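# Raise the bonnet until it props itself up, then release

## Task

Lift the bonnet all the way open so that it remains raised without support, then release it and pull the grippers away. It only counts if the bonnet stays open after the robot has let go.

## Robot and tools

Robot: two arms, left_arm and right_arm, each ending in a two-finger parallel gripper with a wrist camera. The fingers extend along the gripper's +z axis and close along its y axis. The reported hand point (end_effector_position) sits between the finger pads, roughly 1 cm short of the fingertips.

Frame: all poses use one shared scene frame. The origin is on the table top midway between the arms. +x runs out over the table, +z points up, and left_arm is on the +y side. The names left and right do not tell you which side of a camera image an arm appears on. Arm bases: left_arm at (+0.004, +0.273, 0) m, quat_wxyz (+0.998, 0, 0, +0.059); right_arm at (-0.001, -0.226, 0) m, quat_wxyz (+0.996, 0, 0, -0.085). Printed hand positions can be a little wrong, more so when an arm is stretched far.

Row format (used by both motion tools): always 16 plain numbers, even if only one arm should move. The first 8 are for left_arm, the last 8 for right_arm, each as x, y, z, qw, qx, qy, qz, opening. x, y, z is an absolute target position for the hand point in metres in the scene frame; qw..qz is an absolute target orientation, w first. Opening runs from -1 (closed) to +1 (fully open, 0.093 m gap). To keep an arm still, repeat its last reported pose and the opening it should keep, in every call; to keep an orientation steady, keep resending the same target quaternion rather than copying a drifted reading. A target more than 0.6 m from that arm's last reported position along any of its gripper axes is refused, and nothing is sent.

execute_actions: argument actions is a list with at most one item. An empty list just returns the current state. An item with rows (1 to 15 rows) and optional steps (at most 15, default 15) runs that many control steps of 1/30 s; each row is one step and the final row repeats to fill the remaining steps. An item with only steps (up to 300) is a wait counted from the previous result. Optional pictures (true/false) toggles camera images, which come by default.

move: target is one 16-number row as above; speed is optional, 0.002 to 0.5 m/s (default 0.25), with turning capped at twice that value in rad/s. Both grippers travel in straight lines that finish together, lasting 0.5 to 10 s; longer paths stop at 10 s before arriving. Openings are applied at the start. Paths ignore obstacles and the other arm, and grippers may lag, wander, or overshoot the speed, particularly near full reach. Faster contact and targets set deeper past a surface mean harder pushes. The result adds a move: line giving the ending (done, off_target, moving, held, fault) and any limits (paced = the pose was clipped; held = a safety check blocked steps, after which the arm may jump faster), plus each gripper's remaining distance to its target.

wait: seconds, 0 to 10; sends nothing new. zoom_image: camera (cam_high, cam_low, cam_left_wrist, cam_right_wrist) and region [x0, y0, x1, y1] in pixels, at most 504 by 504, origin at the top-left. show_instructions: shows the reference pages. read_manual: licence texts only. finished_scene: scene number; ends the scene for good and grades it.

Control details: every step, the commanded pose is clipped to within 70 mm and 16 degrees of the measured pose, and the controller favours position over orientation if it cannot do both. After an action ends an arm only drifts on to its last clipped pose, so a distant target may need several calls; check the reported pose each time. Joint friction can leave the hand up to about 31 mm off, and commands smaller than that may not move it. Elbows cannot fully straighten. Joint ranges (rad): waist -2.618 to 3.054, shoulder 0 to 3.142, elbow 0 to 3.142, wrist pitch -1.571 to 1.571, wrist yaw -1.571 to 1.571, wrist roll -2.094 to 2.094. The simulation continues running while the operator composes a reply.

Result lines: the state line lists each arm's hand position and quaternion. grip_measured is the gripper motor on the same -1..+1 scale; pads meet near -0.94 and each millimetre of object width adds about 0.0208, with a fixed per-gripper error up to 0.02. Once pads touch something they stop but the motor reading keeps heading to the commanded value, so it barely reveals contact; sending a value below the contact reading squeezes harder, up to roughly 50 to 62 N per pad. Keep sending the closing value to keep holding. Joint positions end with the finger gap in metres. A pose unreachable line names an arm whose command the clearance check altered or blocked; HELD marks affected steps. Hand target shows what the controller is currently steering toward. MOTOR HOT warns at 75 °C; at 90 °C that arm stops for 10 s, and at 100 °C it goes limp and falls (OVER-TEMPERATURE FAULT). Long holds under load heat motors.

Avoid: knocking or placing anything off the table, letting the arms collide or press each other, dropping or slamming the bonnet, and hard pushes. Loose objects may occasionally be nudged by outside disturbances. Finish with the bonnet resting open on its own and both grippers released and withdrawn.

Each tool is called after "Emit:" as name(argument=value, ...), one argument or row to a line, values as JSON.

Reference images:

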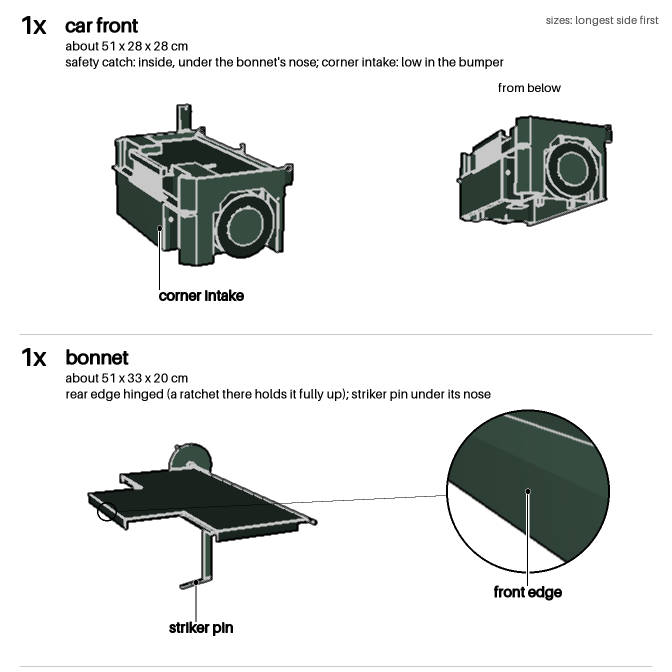

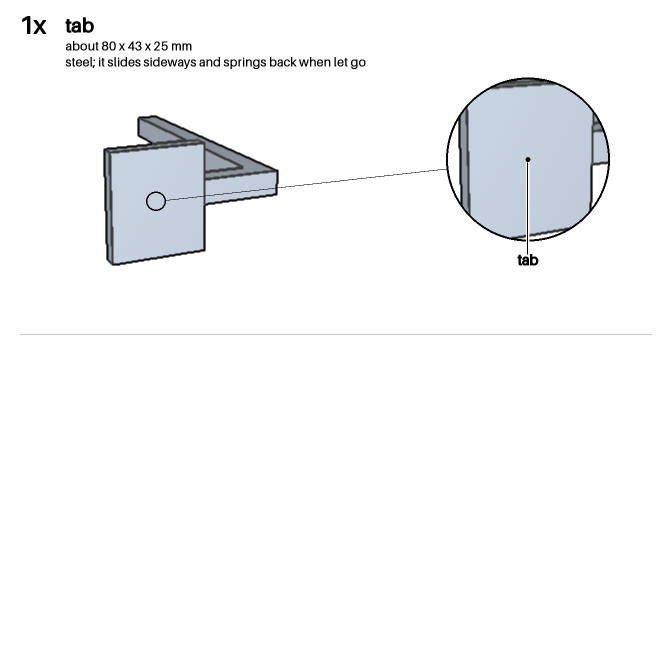

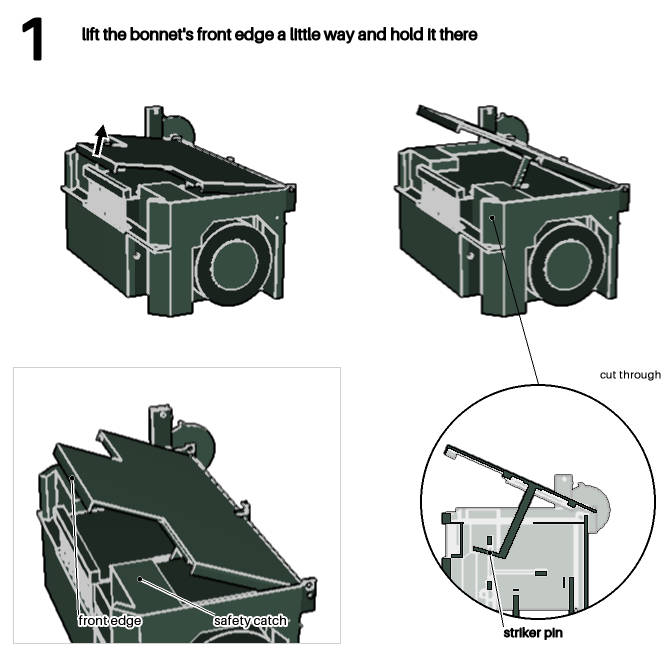

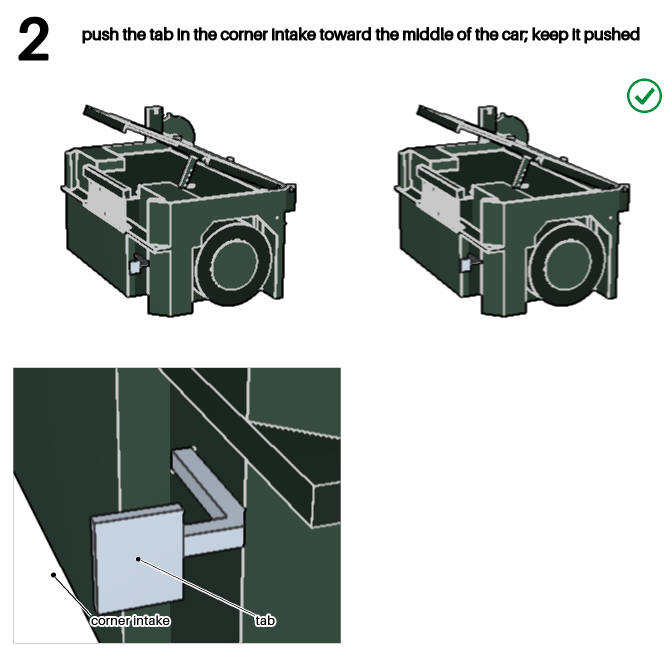

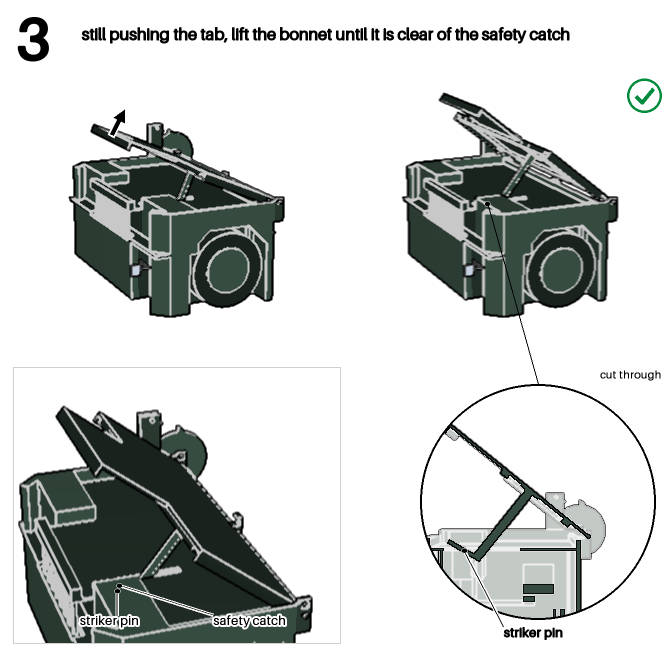

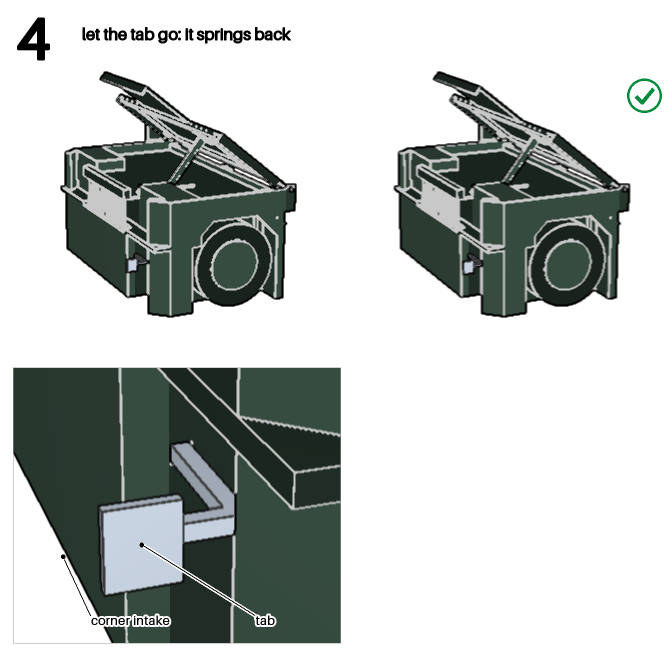

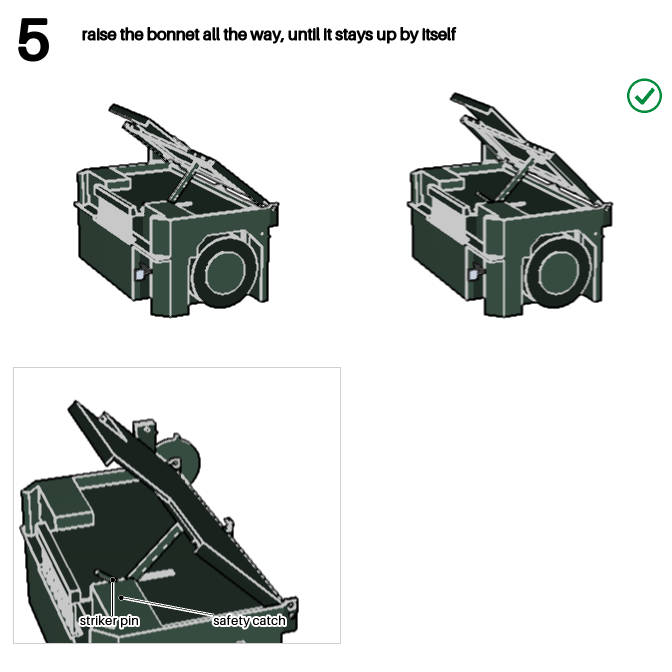

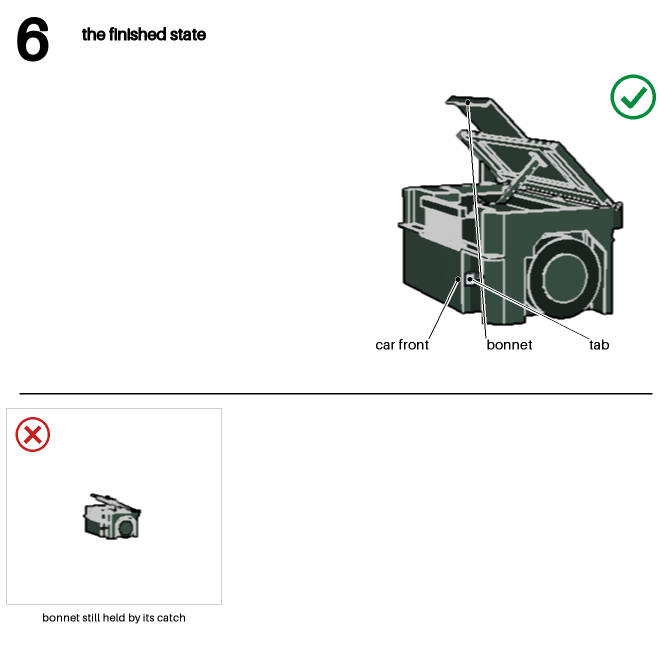

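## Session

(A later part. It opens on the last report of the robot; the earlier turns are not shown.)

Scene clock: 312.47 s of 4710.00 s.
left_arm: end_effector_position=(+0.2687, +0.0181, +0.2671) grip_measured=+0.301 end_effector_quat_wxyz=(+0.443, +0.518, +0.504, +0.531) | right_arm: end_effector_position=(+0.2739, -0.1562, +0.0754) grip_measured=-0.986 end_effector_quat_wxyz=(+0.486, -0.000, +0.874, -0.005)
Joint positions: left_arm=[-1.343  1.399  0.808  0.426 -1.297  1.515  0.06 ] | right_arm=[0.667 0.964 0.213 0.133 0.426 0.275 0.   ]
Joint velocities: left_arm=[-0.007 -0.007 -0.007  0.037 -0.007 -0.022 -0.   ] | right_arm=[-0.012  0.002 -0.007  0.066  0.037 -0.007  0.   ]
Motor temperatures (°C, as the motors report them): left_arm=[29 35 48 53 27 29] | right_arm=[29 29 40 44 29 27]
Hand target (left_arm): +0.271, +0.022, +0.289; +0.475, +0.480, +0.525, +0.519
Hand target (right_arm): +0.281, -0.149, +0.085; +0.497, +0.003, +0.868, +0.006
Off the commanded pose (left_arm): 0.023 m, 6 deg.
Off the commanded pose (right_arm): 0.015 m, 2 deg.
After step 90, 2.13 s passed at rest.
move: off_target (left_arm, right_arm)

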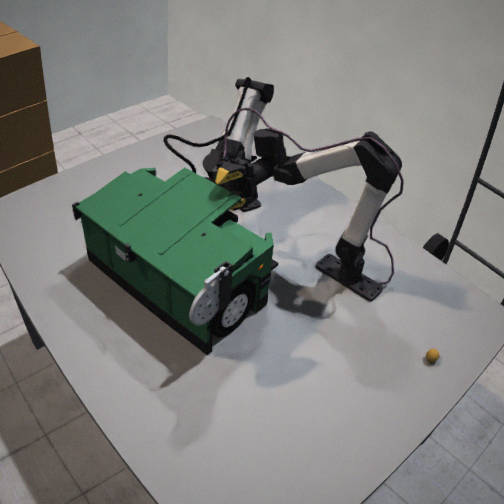

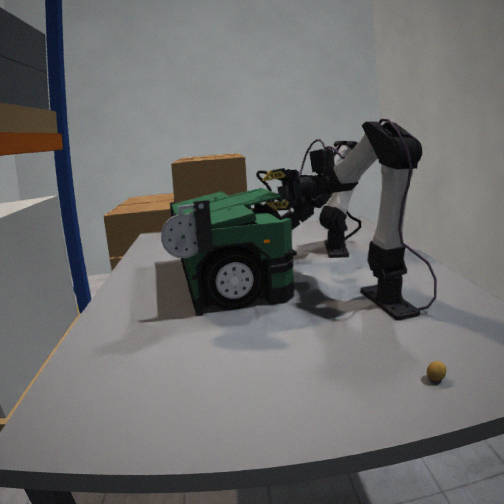

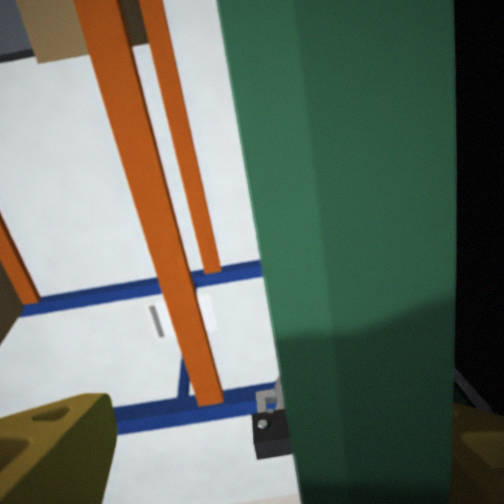

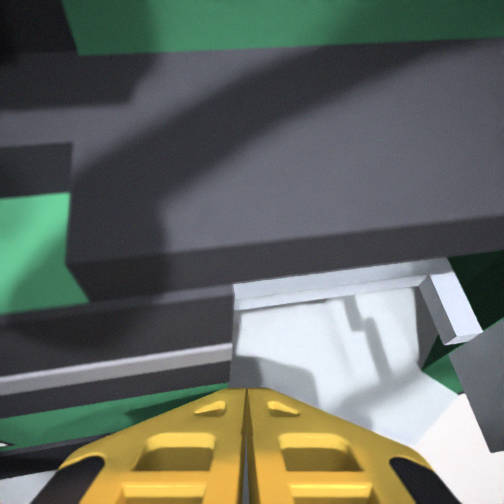

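Emit:
move(
  target=[0.272,0.02,0.29,0.477,0.477,0.521,0.521,0.3, 0.28,-0.25,0.078,0.5,0,0.866,0,-1],
  speed=0.08,
)

Emit:
move(
  target=[0.272,0.02,0.29,0.477,0.477,0.521,0.521,0.3, 0.283,-0.245,0.118,0.5,0,0.866,0,-1],
  speed=0.06,
)

Emit:
move(
  target=[0.272,0.02,0.29,0.477,0.477,0.521,0.521,0.3, 0.283,-0.14,0.118,0.5,0,0.866,0,-1],
  speed=0.04,
)

Scene clock: 321.23 s of 4710.00 s.
left_arm: end_effector_position=(+0.2688, +0.0182, +0.2671) grip_measured=+0.301 end_effector_quat_wxyz=(+0.443, +0.518, +0.504, +0.531) | right_arm: end_effector_position=(+0.2693, -0.1966, +0.0878) grip_measured=-0.986 end_effector_quat_wxyz=(+0.497, -0.084, +0.856, +0.114)
Joint positions: left_arm=[-1.343  1.4    0.808  0.427 -1.298  1.515  0.06 ] | right_arm=[ 0.037  0.787  0.167  0.074 -0.397 -0.104  0.   ]
Joint velocities: left_arm=[ 0.002  0.002 -0.017  0.007  0.007  0.037 -0.001] | right_arm=[-0.022 -0.037 -0.017 -0.022  0.007 -0.11   0.   ]
Motor temperatures (°C, as the motors report them): left_arm=[29 35 47 53 27 29] | right_arm=[30 29 41 44 29 27]
Hand target (left_arm): +0.271, +0.022, +0.289; +0.475, +0.480, +0.525, +0.519
Hand target (right_arm): +0.272, -0.247, +0.083; +0.501, -0.010, +0.865, +0.007
Off the commanded pose (left_arm): 0.023 m, 6 deg.
Off the commanded pose (right_arm): 0.055 m, 16 deg; orientation clipped at the last step of the last action.
After step 90, 3.97 s passed at rest.
move: off_target (left_arm, right_arm); limits=paced

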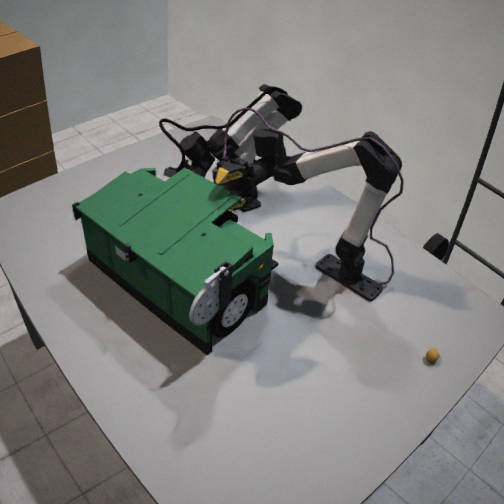

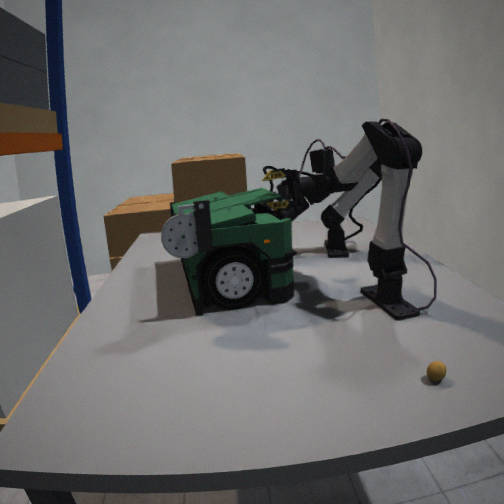

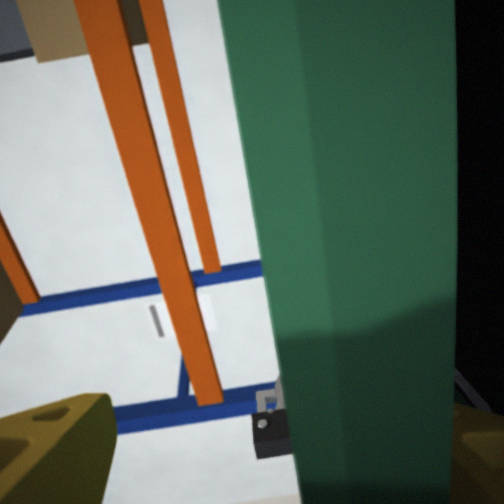

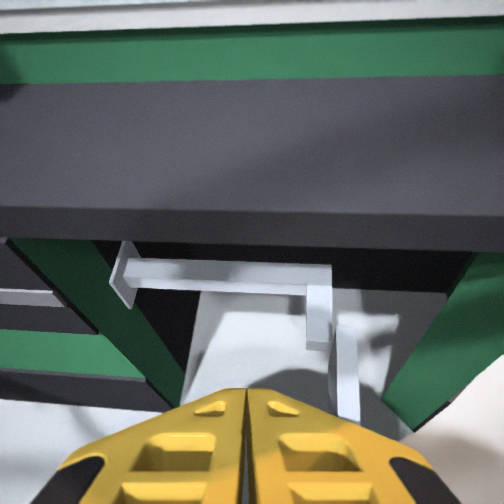

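Scene clock: 323.83 s of 4710.00 s.
left_arm: end_effector_position=(+0.2688, +0.0182, +0.2671) grip_measured=+0.301 end_effector_quat_wxyz=(+0.443, +0.517, +0.504, +0.531) | right_arm: end_effector_position=(+0.2651, -0.2096, +0.0963) grip_measured=-0.986 end_effector_quat_wxyz=(+0.465, -0.046, +0.880, +0.085)
Joint positions: left_arm=[-1.343  1.4    0.808  0.428 -1.298  1.515  0.06 ] | right_arm=[ 0.049  0.738  0.262 -0.14  -0.292 -0.073  0.   ]
Joint velocities: left_arm=[-0.012  0.007 -0.007 -0.007 -0.095  0.022 -0.   ] | right_arm=[ 0.007 -0.007  0.012 -0.037 -0.007 -0.081  0.   ]
Motor temperatures (°C, as the motors report them): left_arm=[29 34 47 53 27 29] | right_arm=[30 29 41 44 29 27]
Hand target (left_arm): +0.271, +0.022, +0.289; +0.475, +0.479, +0.525, +0.519
Hand target (right_arm): +0.278, -0.243, +0.121; +0.503, +0.000, +0.865, +0.007
Off the commanded pose (left_arm): 0.023 m, 6 deg.
Off the commanded pose (right_arm): 0.045 m, 12 deg.
move: off_target (left_arm, right_arm)

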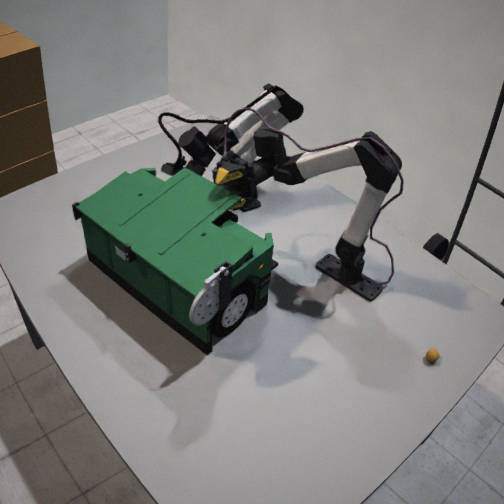

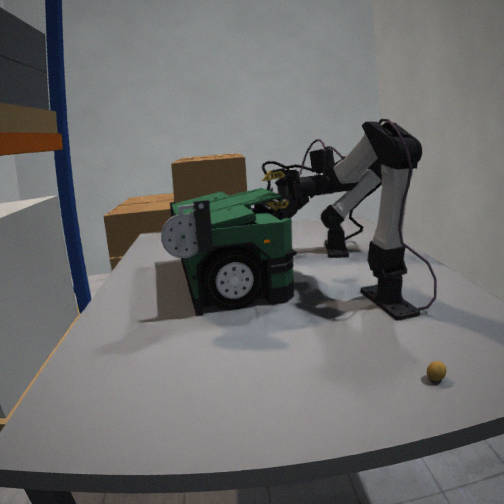

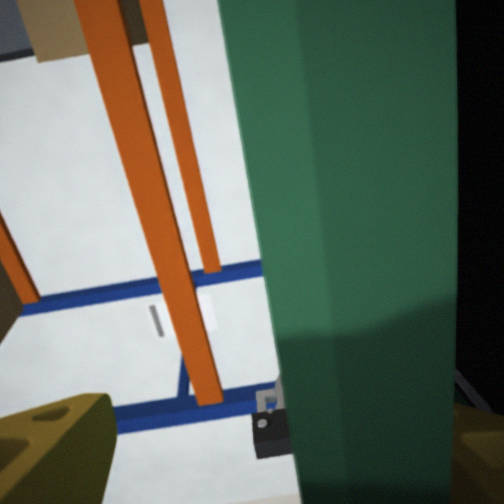

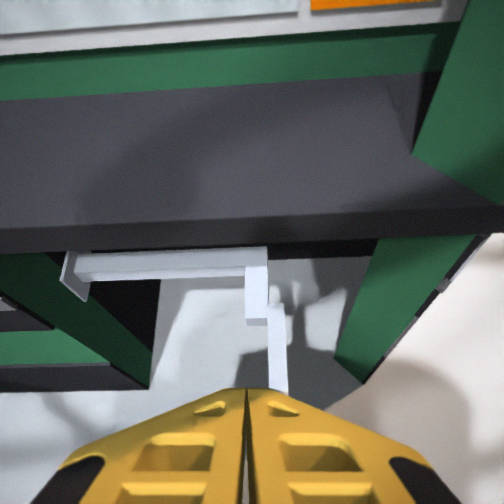

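Scene clock: 326.73 s of 4710.00 s.
left_arm: end_effector_position=(+0.2688, +0.0182, +0.2671) grip_measured=+0.301 end_effector_quat_wxyz=(+0.443, +0.517, +0.505, +0.531) | right_arm: end_effector_position=(+0.2718, -0.1481, +0.1041) grip_measured=-0.986 end_effector_quat_wxyz=(+0.483, -0.001, +0.876, -0.008)
Joint positions: left_arm=[-1.343  1.401  0.808  0.429 -1.299  1.515  0.06 ] | right_arm=[ 0.721  0.895  0.327 -0.073  0.471  0.311  0.   ]
Joint velocities: left_arm=[-0.002 -0.012 -0.022  0.037 -0.051 -0.022 -0.001] | right_arm=[ 0.012  0.017 -0.002 -0.007 -0.11   0.066  0.   ]
Motor temperatures (°C, as the motors report them): left_arm=[29 34 47 53 27 29] | right_arm=[29 29 41 44 29 27]
Hand target (left_arm): +0.271, +0.022, +0.289; +0.475, +0.479, +0.525, +0.519
Hand target (right_arm): +0.280, -0.139, +0.118; +0.498, +0.002, +0.867, +0.006
Off the commanded pose (left_arm): 0.023 m, 6 deg.
Off the commanded pose (right_arm): 0.020 m, 2 deg.
move: off_target (left_arm, right_arm)

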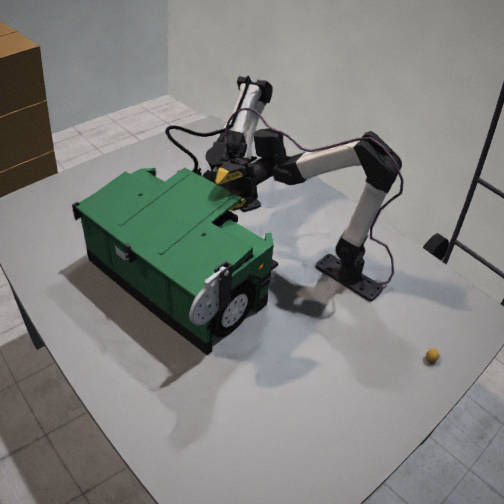

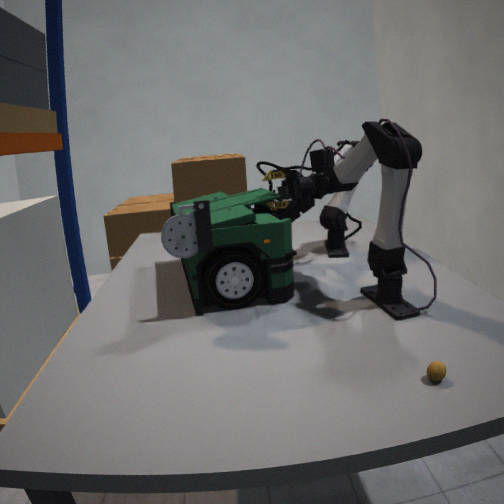

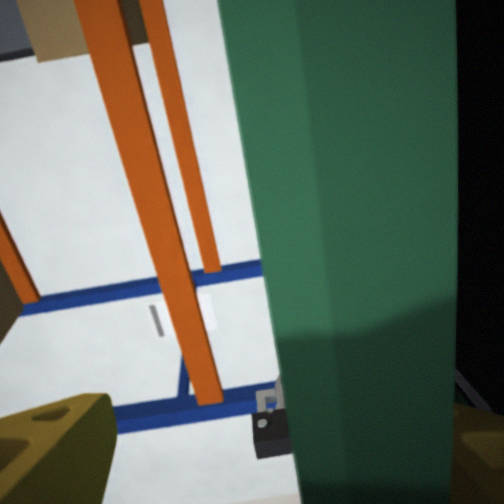

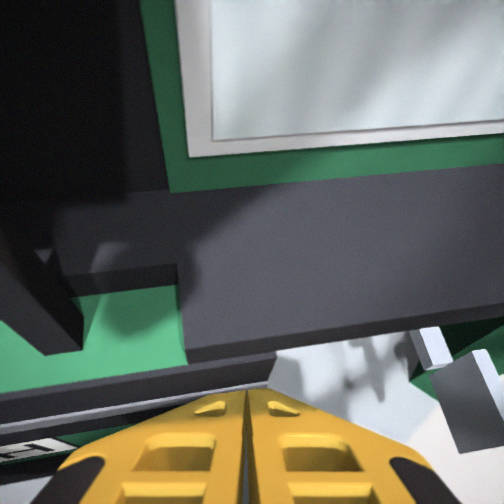

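Emit:
move(
  target=[0.272,0.02,0.29,0.477,0.477,0.521,0.521,0.3, 0.21,-0.17,0.115,0.5,0,0.866,0,-1],
  speed=0.1,
)

Emit:
move(
  target=[0.272,0.02,0.29,0.477,0.477,0.521,0.521,0.3, 0.225,-0.25,0.115,0.5,0,0.866,0,-1],
  speed=0.1,
)

Emit:
move(
  target=[0.30,0.02,0.29,0.477,0.477,0.521,0.521,0.3, 0.30,-0.24,0.115,0.5,0,0.866,0,-1],
  speed=0.05,
)

Scene clock: 334.90 s of 4710.00 s.
left_arm: end_effector_position=(+0.2688, +0.0182, +0.2671) grip_measured=+0.301 end_effector_quat_wxyz=(+0.443, +0.517, +0.504, +0.531) | right_arm: end_effector_position=(+0.2129, -0.1690, +0.1162) grip_measured=-0.986 end_effector_quat_wxyz=(+0.498, -0.002, +0.867, +0.002)
Joint positions: left_arm=[-1.343  1.401  0.808  0.429 -1.299  1.516  0.06 ] | right_arm=[ 0.859  0.415  0.277 -0.506  0.576  0.392  0.   ]
Joint velocities: left_arm=[-0.007  0.017  0.002  0.007  0.095 -0.037 -0.   ] | right_arm=[ 0.007 -0.007  0.002 -0.022  0.037  0.037  0.   ]
Motor temperatures (°C, as the motors report them): left_arm=[29 34 47 54 26 29] | right_arm=[29 29 42 44 29 27]
Hand target (left_arm): +0.271, +0.022, +0.289; +0.475, +0.480, +0.524, +0.519
Hand target (right_arm): +0.210, -0.170, +0.114; +0.499, +0.000, +0.867, +0.001
Off the commanded pose (left_arm): 0.023 m, 6 deg.
Off the commanded pose (right_arm): 0.003 m, 0 deg.
After step 90, 3.67 s passed at rest.
move: off_target (left_arm)

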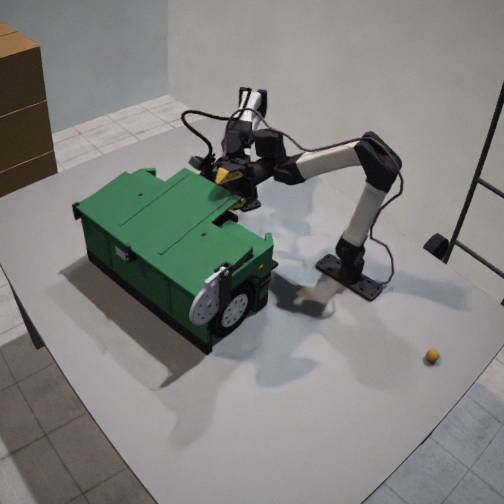

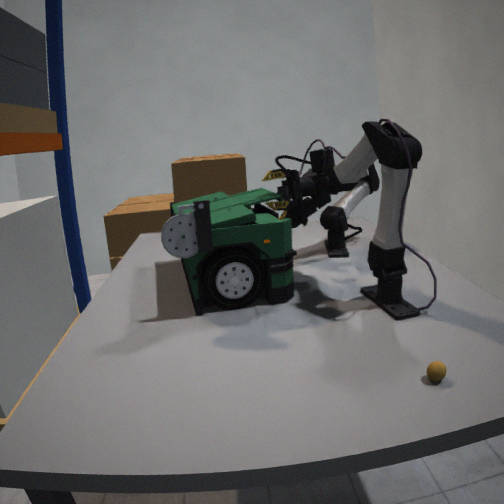

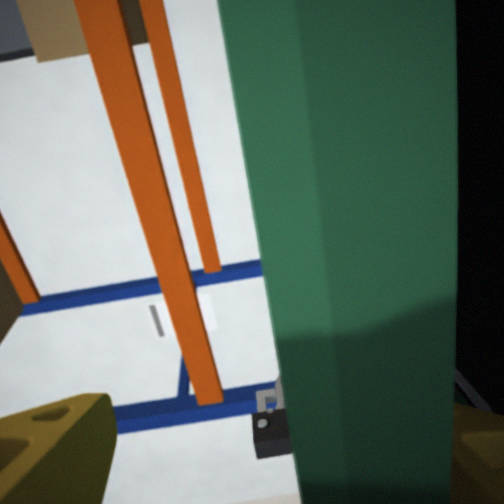

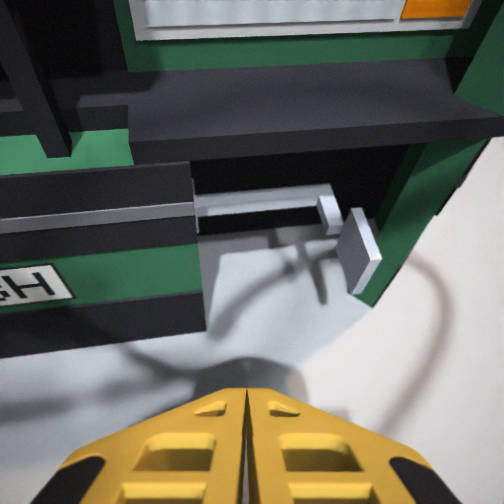

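Scene clock: 336.53 s of 4710.00 s.
left_arm: end_effector_position=(+0.2688, +0.0182, +0.2671) grip_measured=+0.301 end_effector_quat_wxyz=(+0.443, +0.517, +0.505, +0.531) | right_arm: end_effector_position=(+0.2252, -0.2507, +0.1236) grip_measured=-0.986 end_effector_quat_wxyz=(+0.511, -0.003, +0.860, -0.010)
Joint positions: left_arm=[-1.343  1.401  0.808  0.429 -1.299  1.515  0.06 ] | right_arm=[-0.103  0.311  0.255 -0.456 -0.224 -0.148  0.   ]
Joint velocities: left_arm=[-0.012  0.017 -0.002 -0.007 -0.007  0.051 -0.001] | right_arm=[-0.017 -0.012  0.012 -0.066 -0.037 -0.095  0.   ]
Motor temperatures (°C, as the motors report them): left_arm=[29 34 46 54 26 29] | right_arm=[29 29 42 44 29 27]
Hand target (left_arm): +0.271, +0.022, +0.289; +0.475, +0.479, +0.525, +0.519
Hand target (right_arm): +0.226, -0.251, +0.117; +0.504, -0.004, +0.863, -0.008
Off the commanded pose (left_arm): 0.023 m, 6 deg.
Off the commanded pose (right_arm): 0.009 m, 2 deg.
move: off_target (left_arm)

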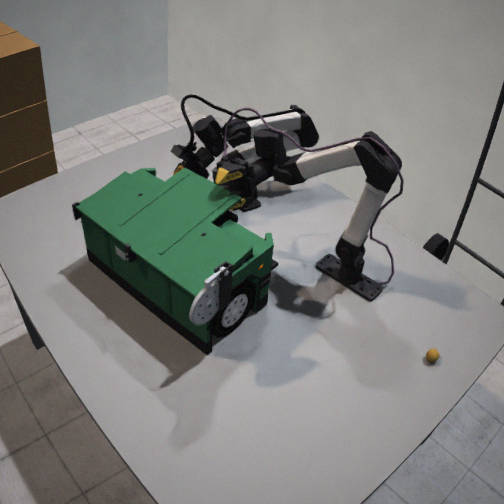

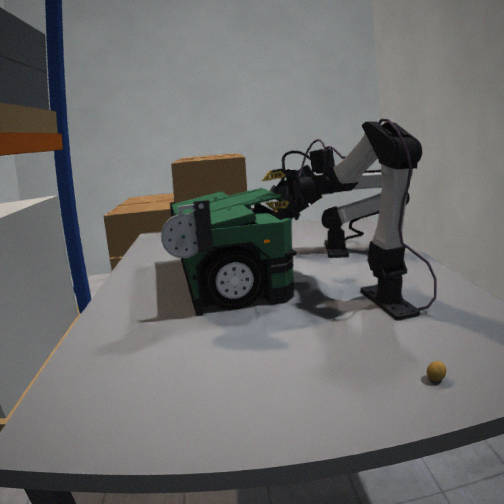

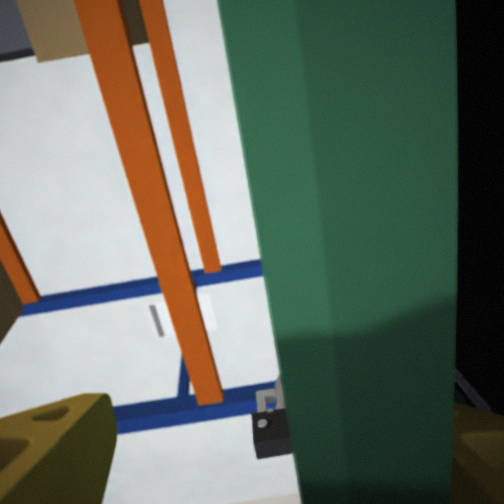

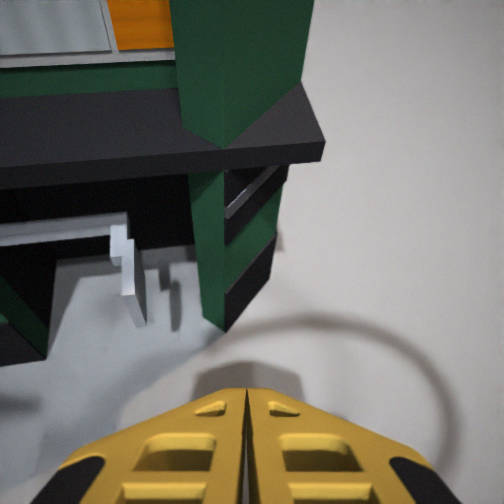

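Scene clock: 338.47 s of 4710.00 s.
left_arm: end_effector_position=(+0.2879, +0.0201, +0.2677) grip_measured=+0.301 end_effector_quat_wxyz=(+0.456, +0.504, +0.513, +0.524) | right_arm: end_effector_position=(+0.2898, -0.2390, +0.1045) grip_measured=-0.986 end_effector_quat_wxyz=(+0.486, -0.001, +0.874, +0.004)
Joint positions: left_arm=[-1.279  1.429  0.808  0.518 -1.238  1.534  0.06 ] | right_arm=[ 0.075  0.852  0.292  0.002 -0.088 -0.047  0.   ]
Joint velocities: left_arm=[ 0.007 -0.032 -0.007  0.022  0.037 -0.051  0.   ] | right_arm=[-0.012 -0.017  0.002 -0.051 -0.022 -0.007  0.   ]
Motor temperatures (°C, as the motors report them): left_arm=[29 34 46 53 26 29] | right_arm=[29 29 42 44 29 27]
Hand target (left_arm): +0.298, +0.022, +0.290; +0.477, +0.478, +0.521, +0.522
Hand target (right_arm): +0.298, -0.239, +0.116; +0.500, +0.001, +0.866, +0.002
Off the commanded pose (left_arm): 0.025 m, 4 deg.
Off the commanded pose (right_arm): 0.015 m, 2 deg.
move: off_target (left_arm, right_arm)

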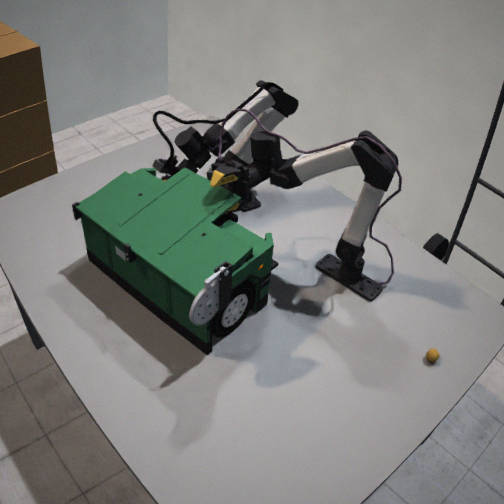

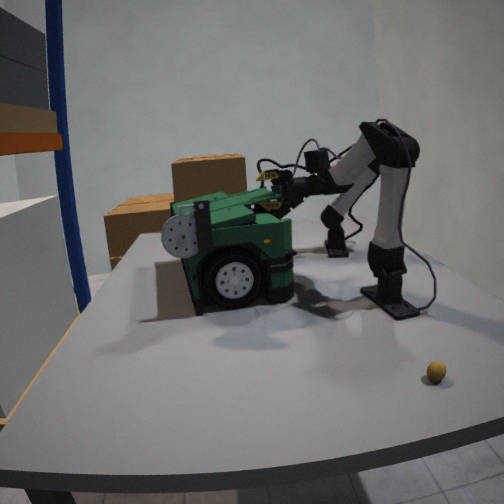

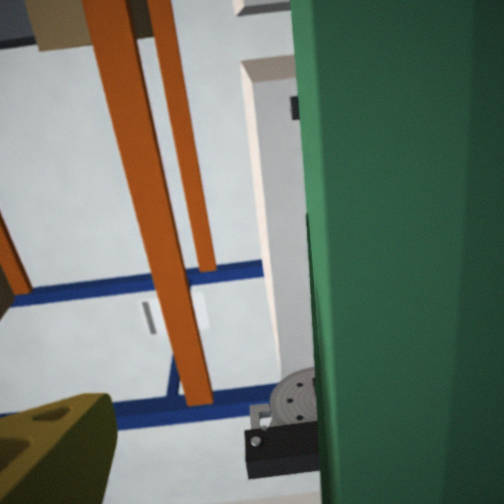

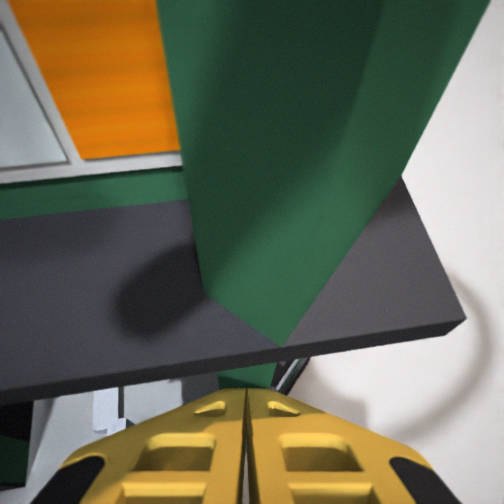

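Emit:
move(
  target=[0.30,0.02,0.29,0.477,0.477,0.521,0.521,0.3, 0.30,-0.15,0.118,0.5,0,0.866,0,-1],
  speed=0.04,
)

Scene clock: 344.63 s of 4710.00 s.
left_arm: end_effector_position=(+0.2879, +0.0203, +0.2677) grip_measured=+0.301 end_effector_quat_wxyz=(+0.457, +0.502, +0.514, +0.524) | right_arm: end_effector_position=(+0.2862, -0.1796, +0.1058) grip_measured=-0.986 end_effector_quat_wxyz=(+0.484, +0.029, +0.873, -0.051)
Joint positions: left_arm=[-1.279  1.429  0.808  0.518 -1.239  1.53   0.06 ] | right_arm=[ 0.599  0.936  0.34  -0.036  0.475  0.251  0.   ]
Joint velocities: left_arm=[ 0.017 -0.012 -0.007  0.037  0.007 -0.022 -0.   ] | right_arm=[ 0.002  0.002 -0.007  0.022  0.066  0.022  0.   ]
Motor temperatures (°C, as the motors report them): left_arm=[29 34 47 53 26 29] | right_arm=[29 29 43 44 28 27]
Hand target (left_arm): +0.298, +0.022, +0.290; +0.477, +0.478, +0.522, +0.522
Hand target (right_arm): +0.294, -0.151, +0.119; +0.497, +0.002, +0.868, +0.004
Off the commanded pose (left_arm): 0.025 m, 4 deg.
Off the commanded pose (right_arm): 0.035 m, 7 deg.
After step 90, 0.60 s passed at rest.
move: off_target (left_arm, right_arm)

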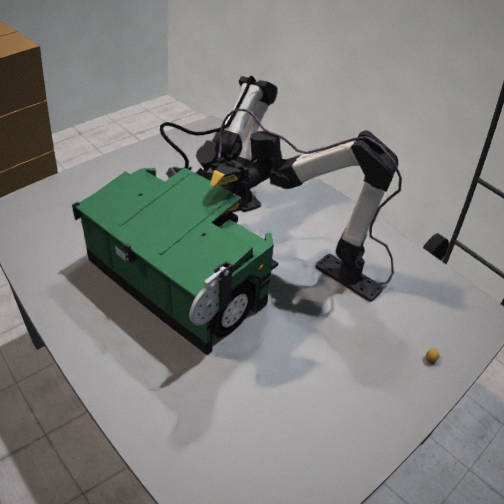

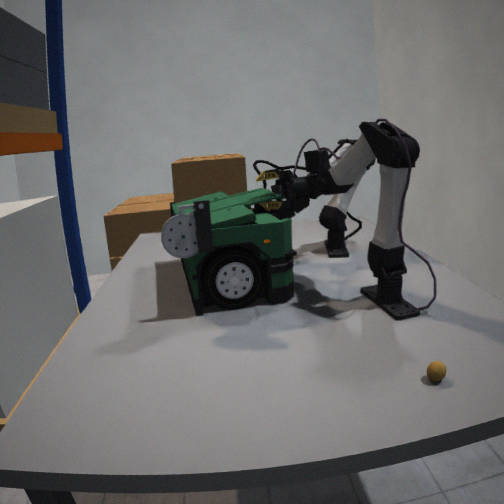

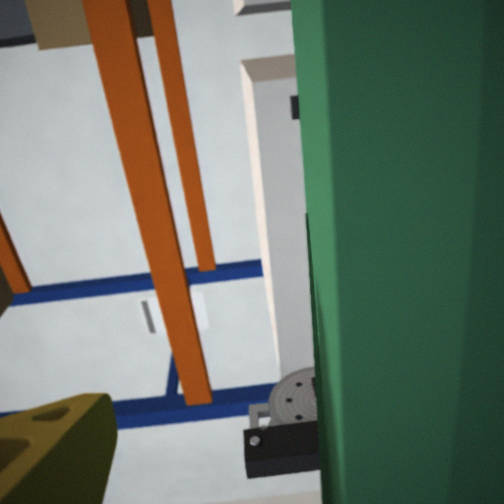

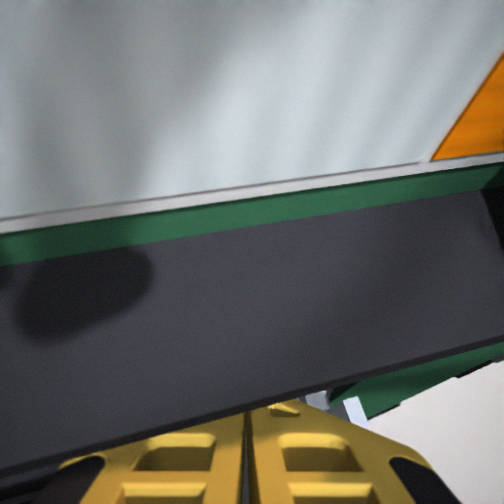

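Emit:
move(
  target=[0.30,0.02,0.29,0.477,0.477,0.521,0.521,0.3, 0.29,-0.245,0.122,0.5,0,0.866,0,-1],
  speed=0.05,
)

Scene clock: 352.40 s of 4710.00 s.
left_arm: end_effector_position=(+0.2879, +0.0203, +0.2677) grip_measured=+0.301 end_effector_quat_wxyz=(+0.457, +0.502, +0.514, +0.524) | right_arm: end_effector_position=(+0.2896, -0.2395, +0.1179) grip_measured=-0.986 end_effector_quat_wxyz=(+0.491, -0.006, +0.871, +0.007)
Joint positions: left_arm=[-1.279  1.429  0.808  0.518 -1.239  1.529  0.06 ] | right_arm=[ 0.059  0.82   0.327 -0.055 -0.112 -0.062  0.   ]
Joint velocities: left_arm=[-0.012 -0.017 -0.007 -0.066 -0.007 -0.066  0.   ] | right_arm=[ 0.007  0.012 -0.017 -0.11  -0.037 -0.037  0.   ]
Motor temperatures (°C, as the motors report them): left_arm=[29 34 47 53 26 29] | right_arm=[30 29 44 45 29 27]
Hand target (left_arm): +0.298, +0.022, +0.290; +0.477, +0.478, +0.522, +0.521
Hand target (right_arm): +0.291, -0.246, +0.123; +0.501, -0.003, +0.865, -0.005
Off the commanded pose (left_arm): 0.025 m, 4 deg.
Off the commanded pose (right_arm): 0.007 m, 2 deg.
After step 90, 3.03 s passed at rest.
move: off_target (left_arm)

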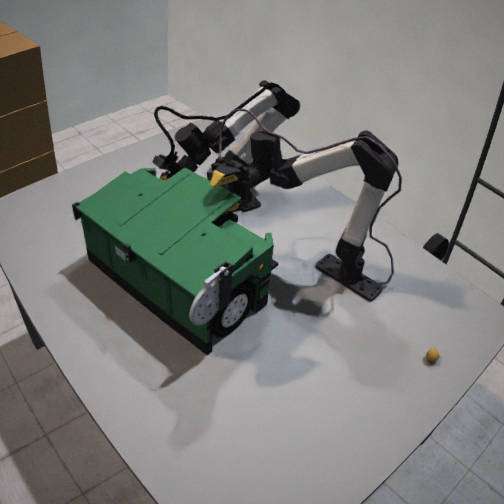

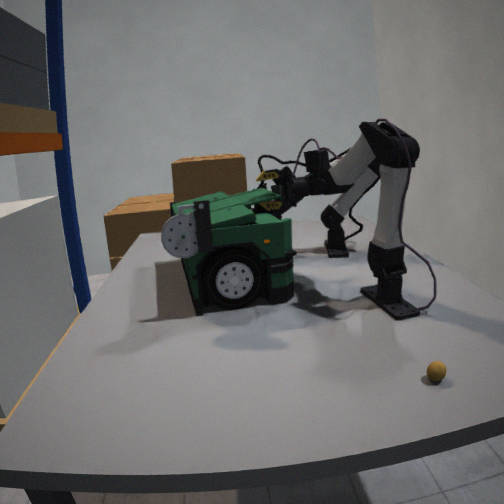

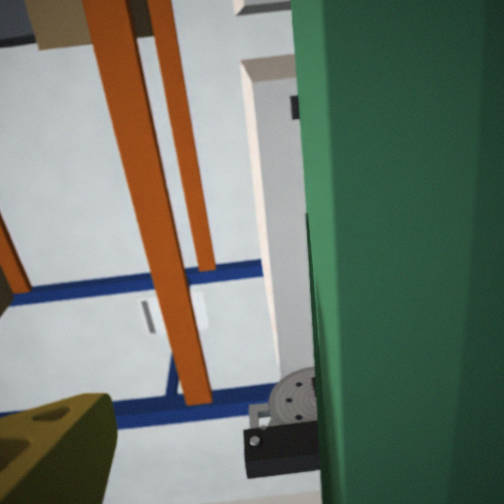

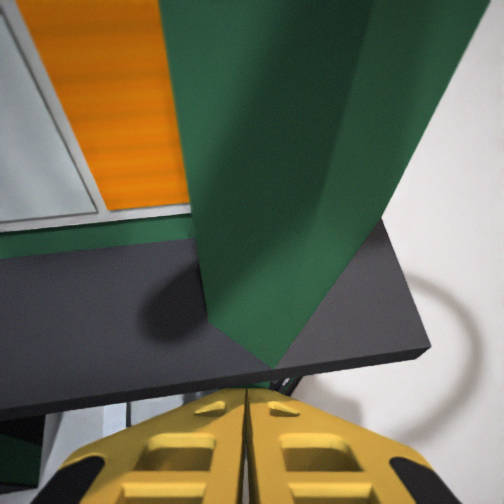

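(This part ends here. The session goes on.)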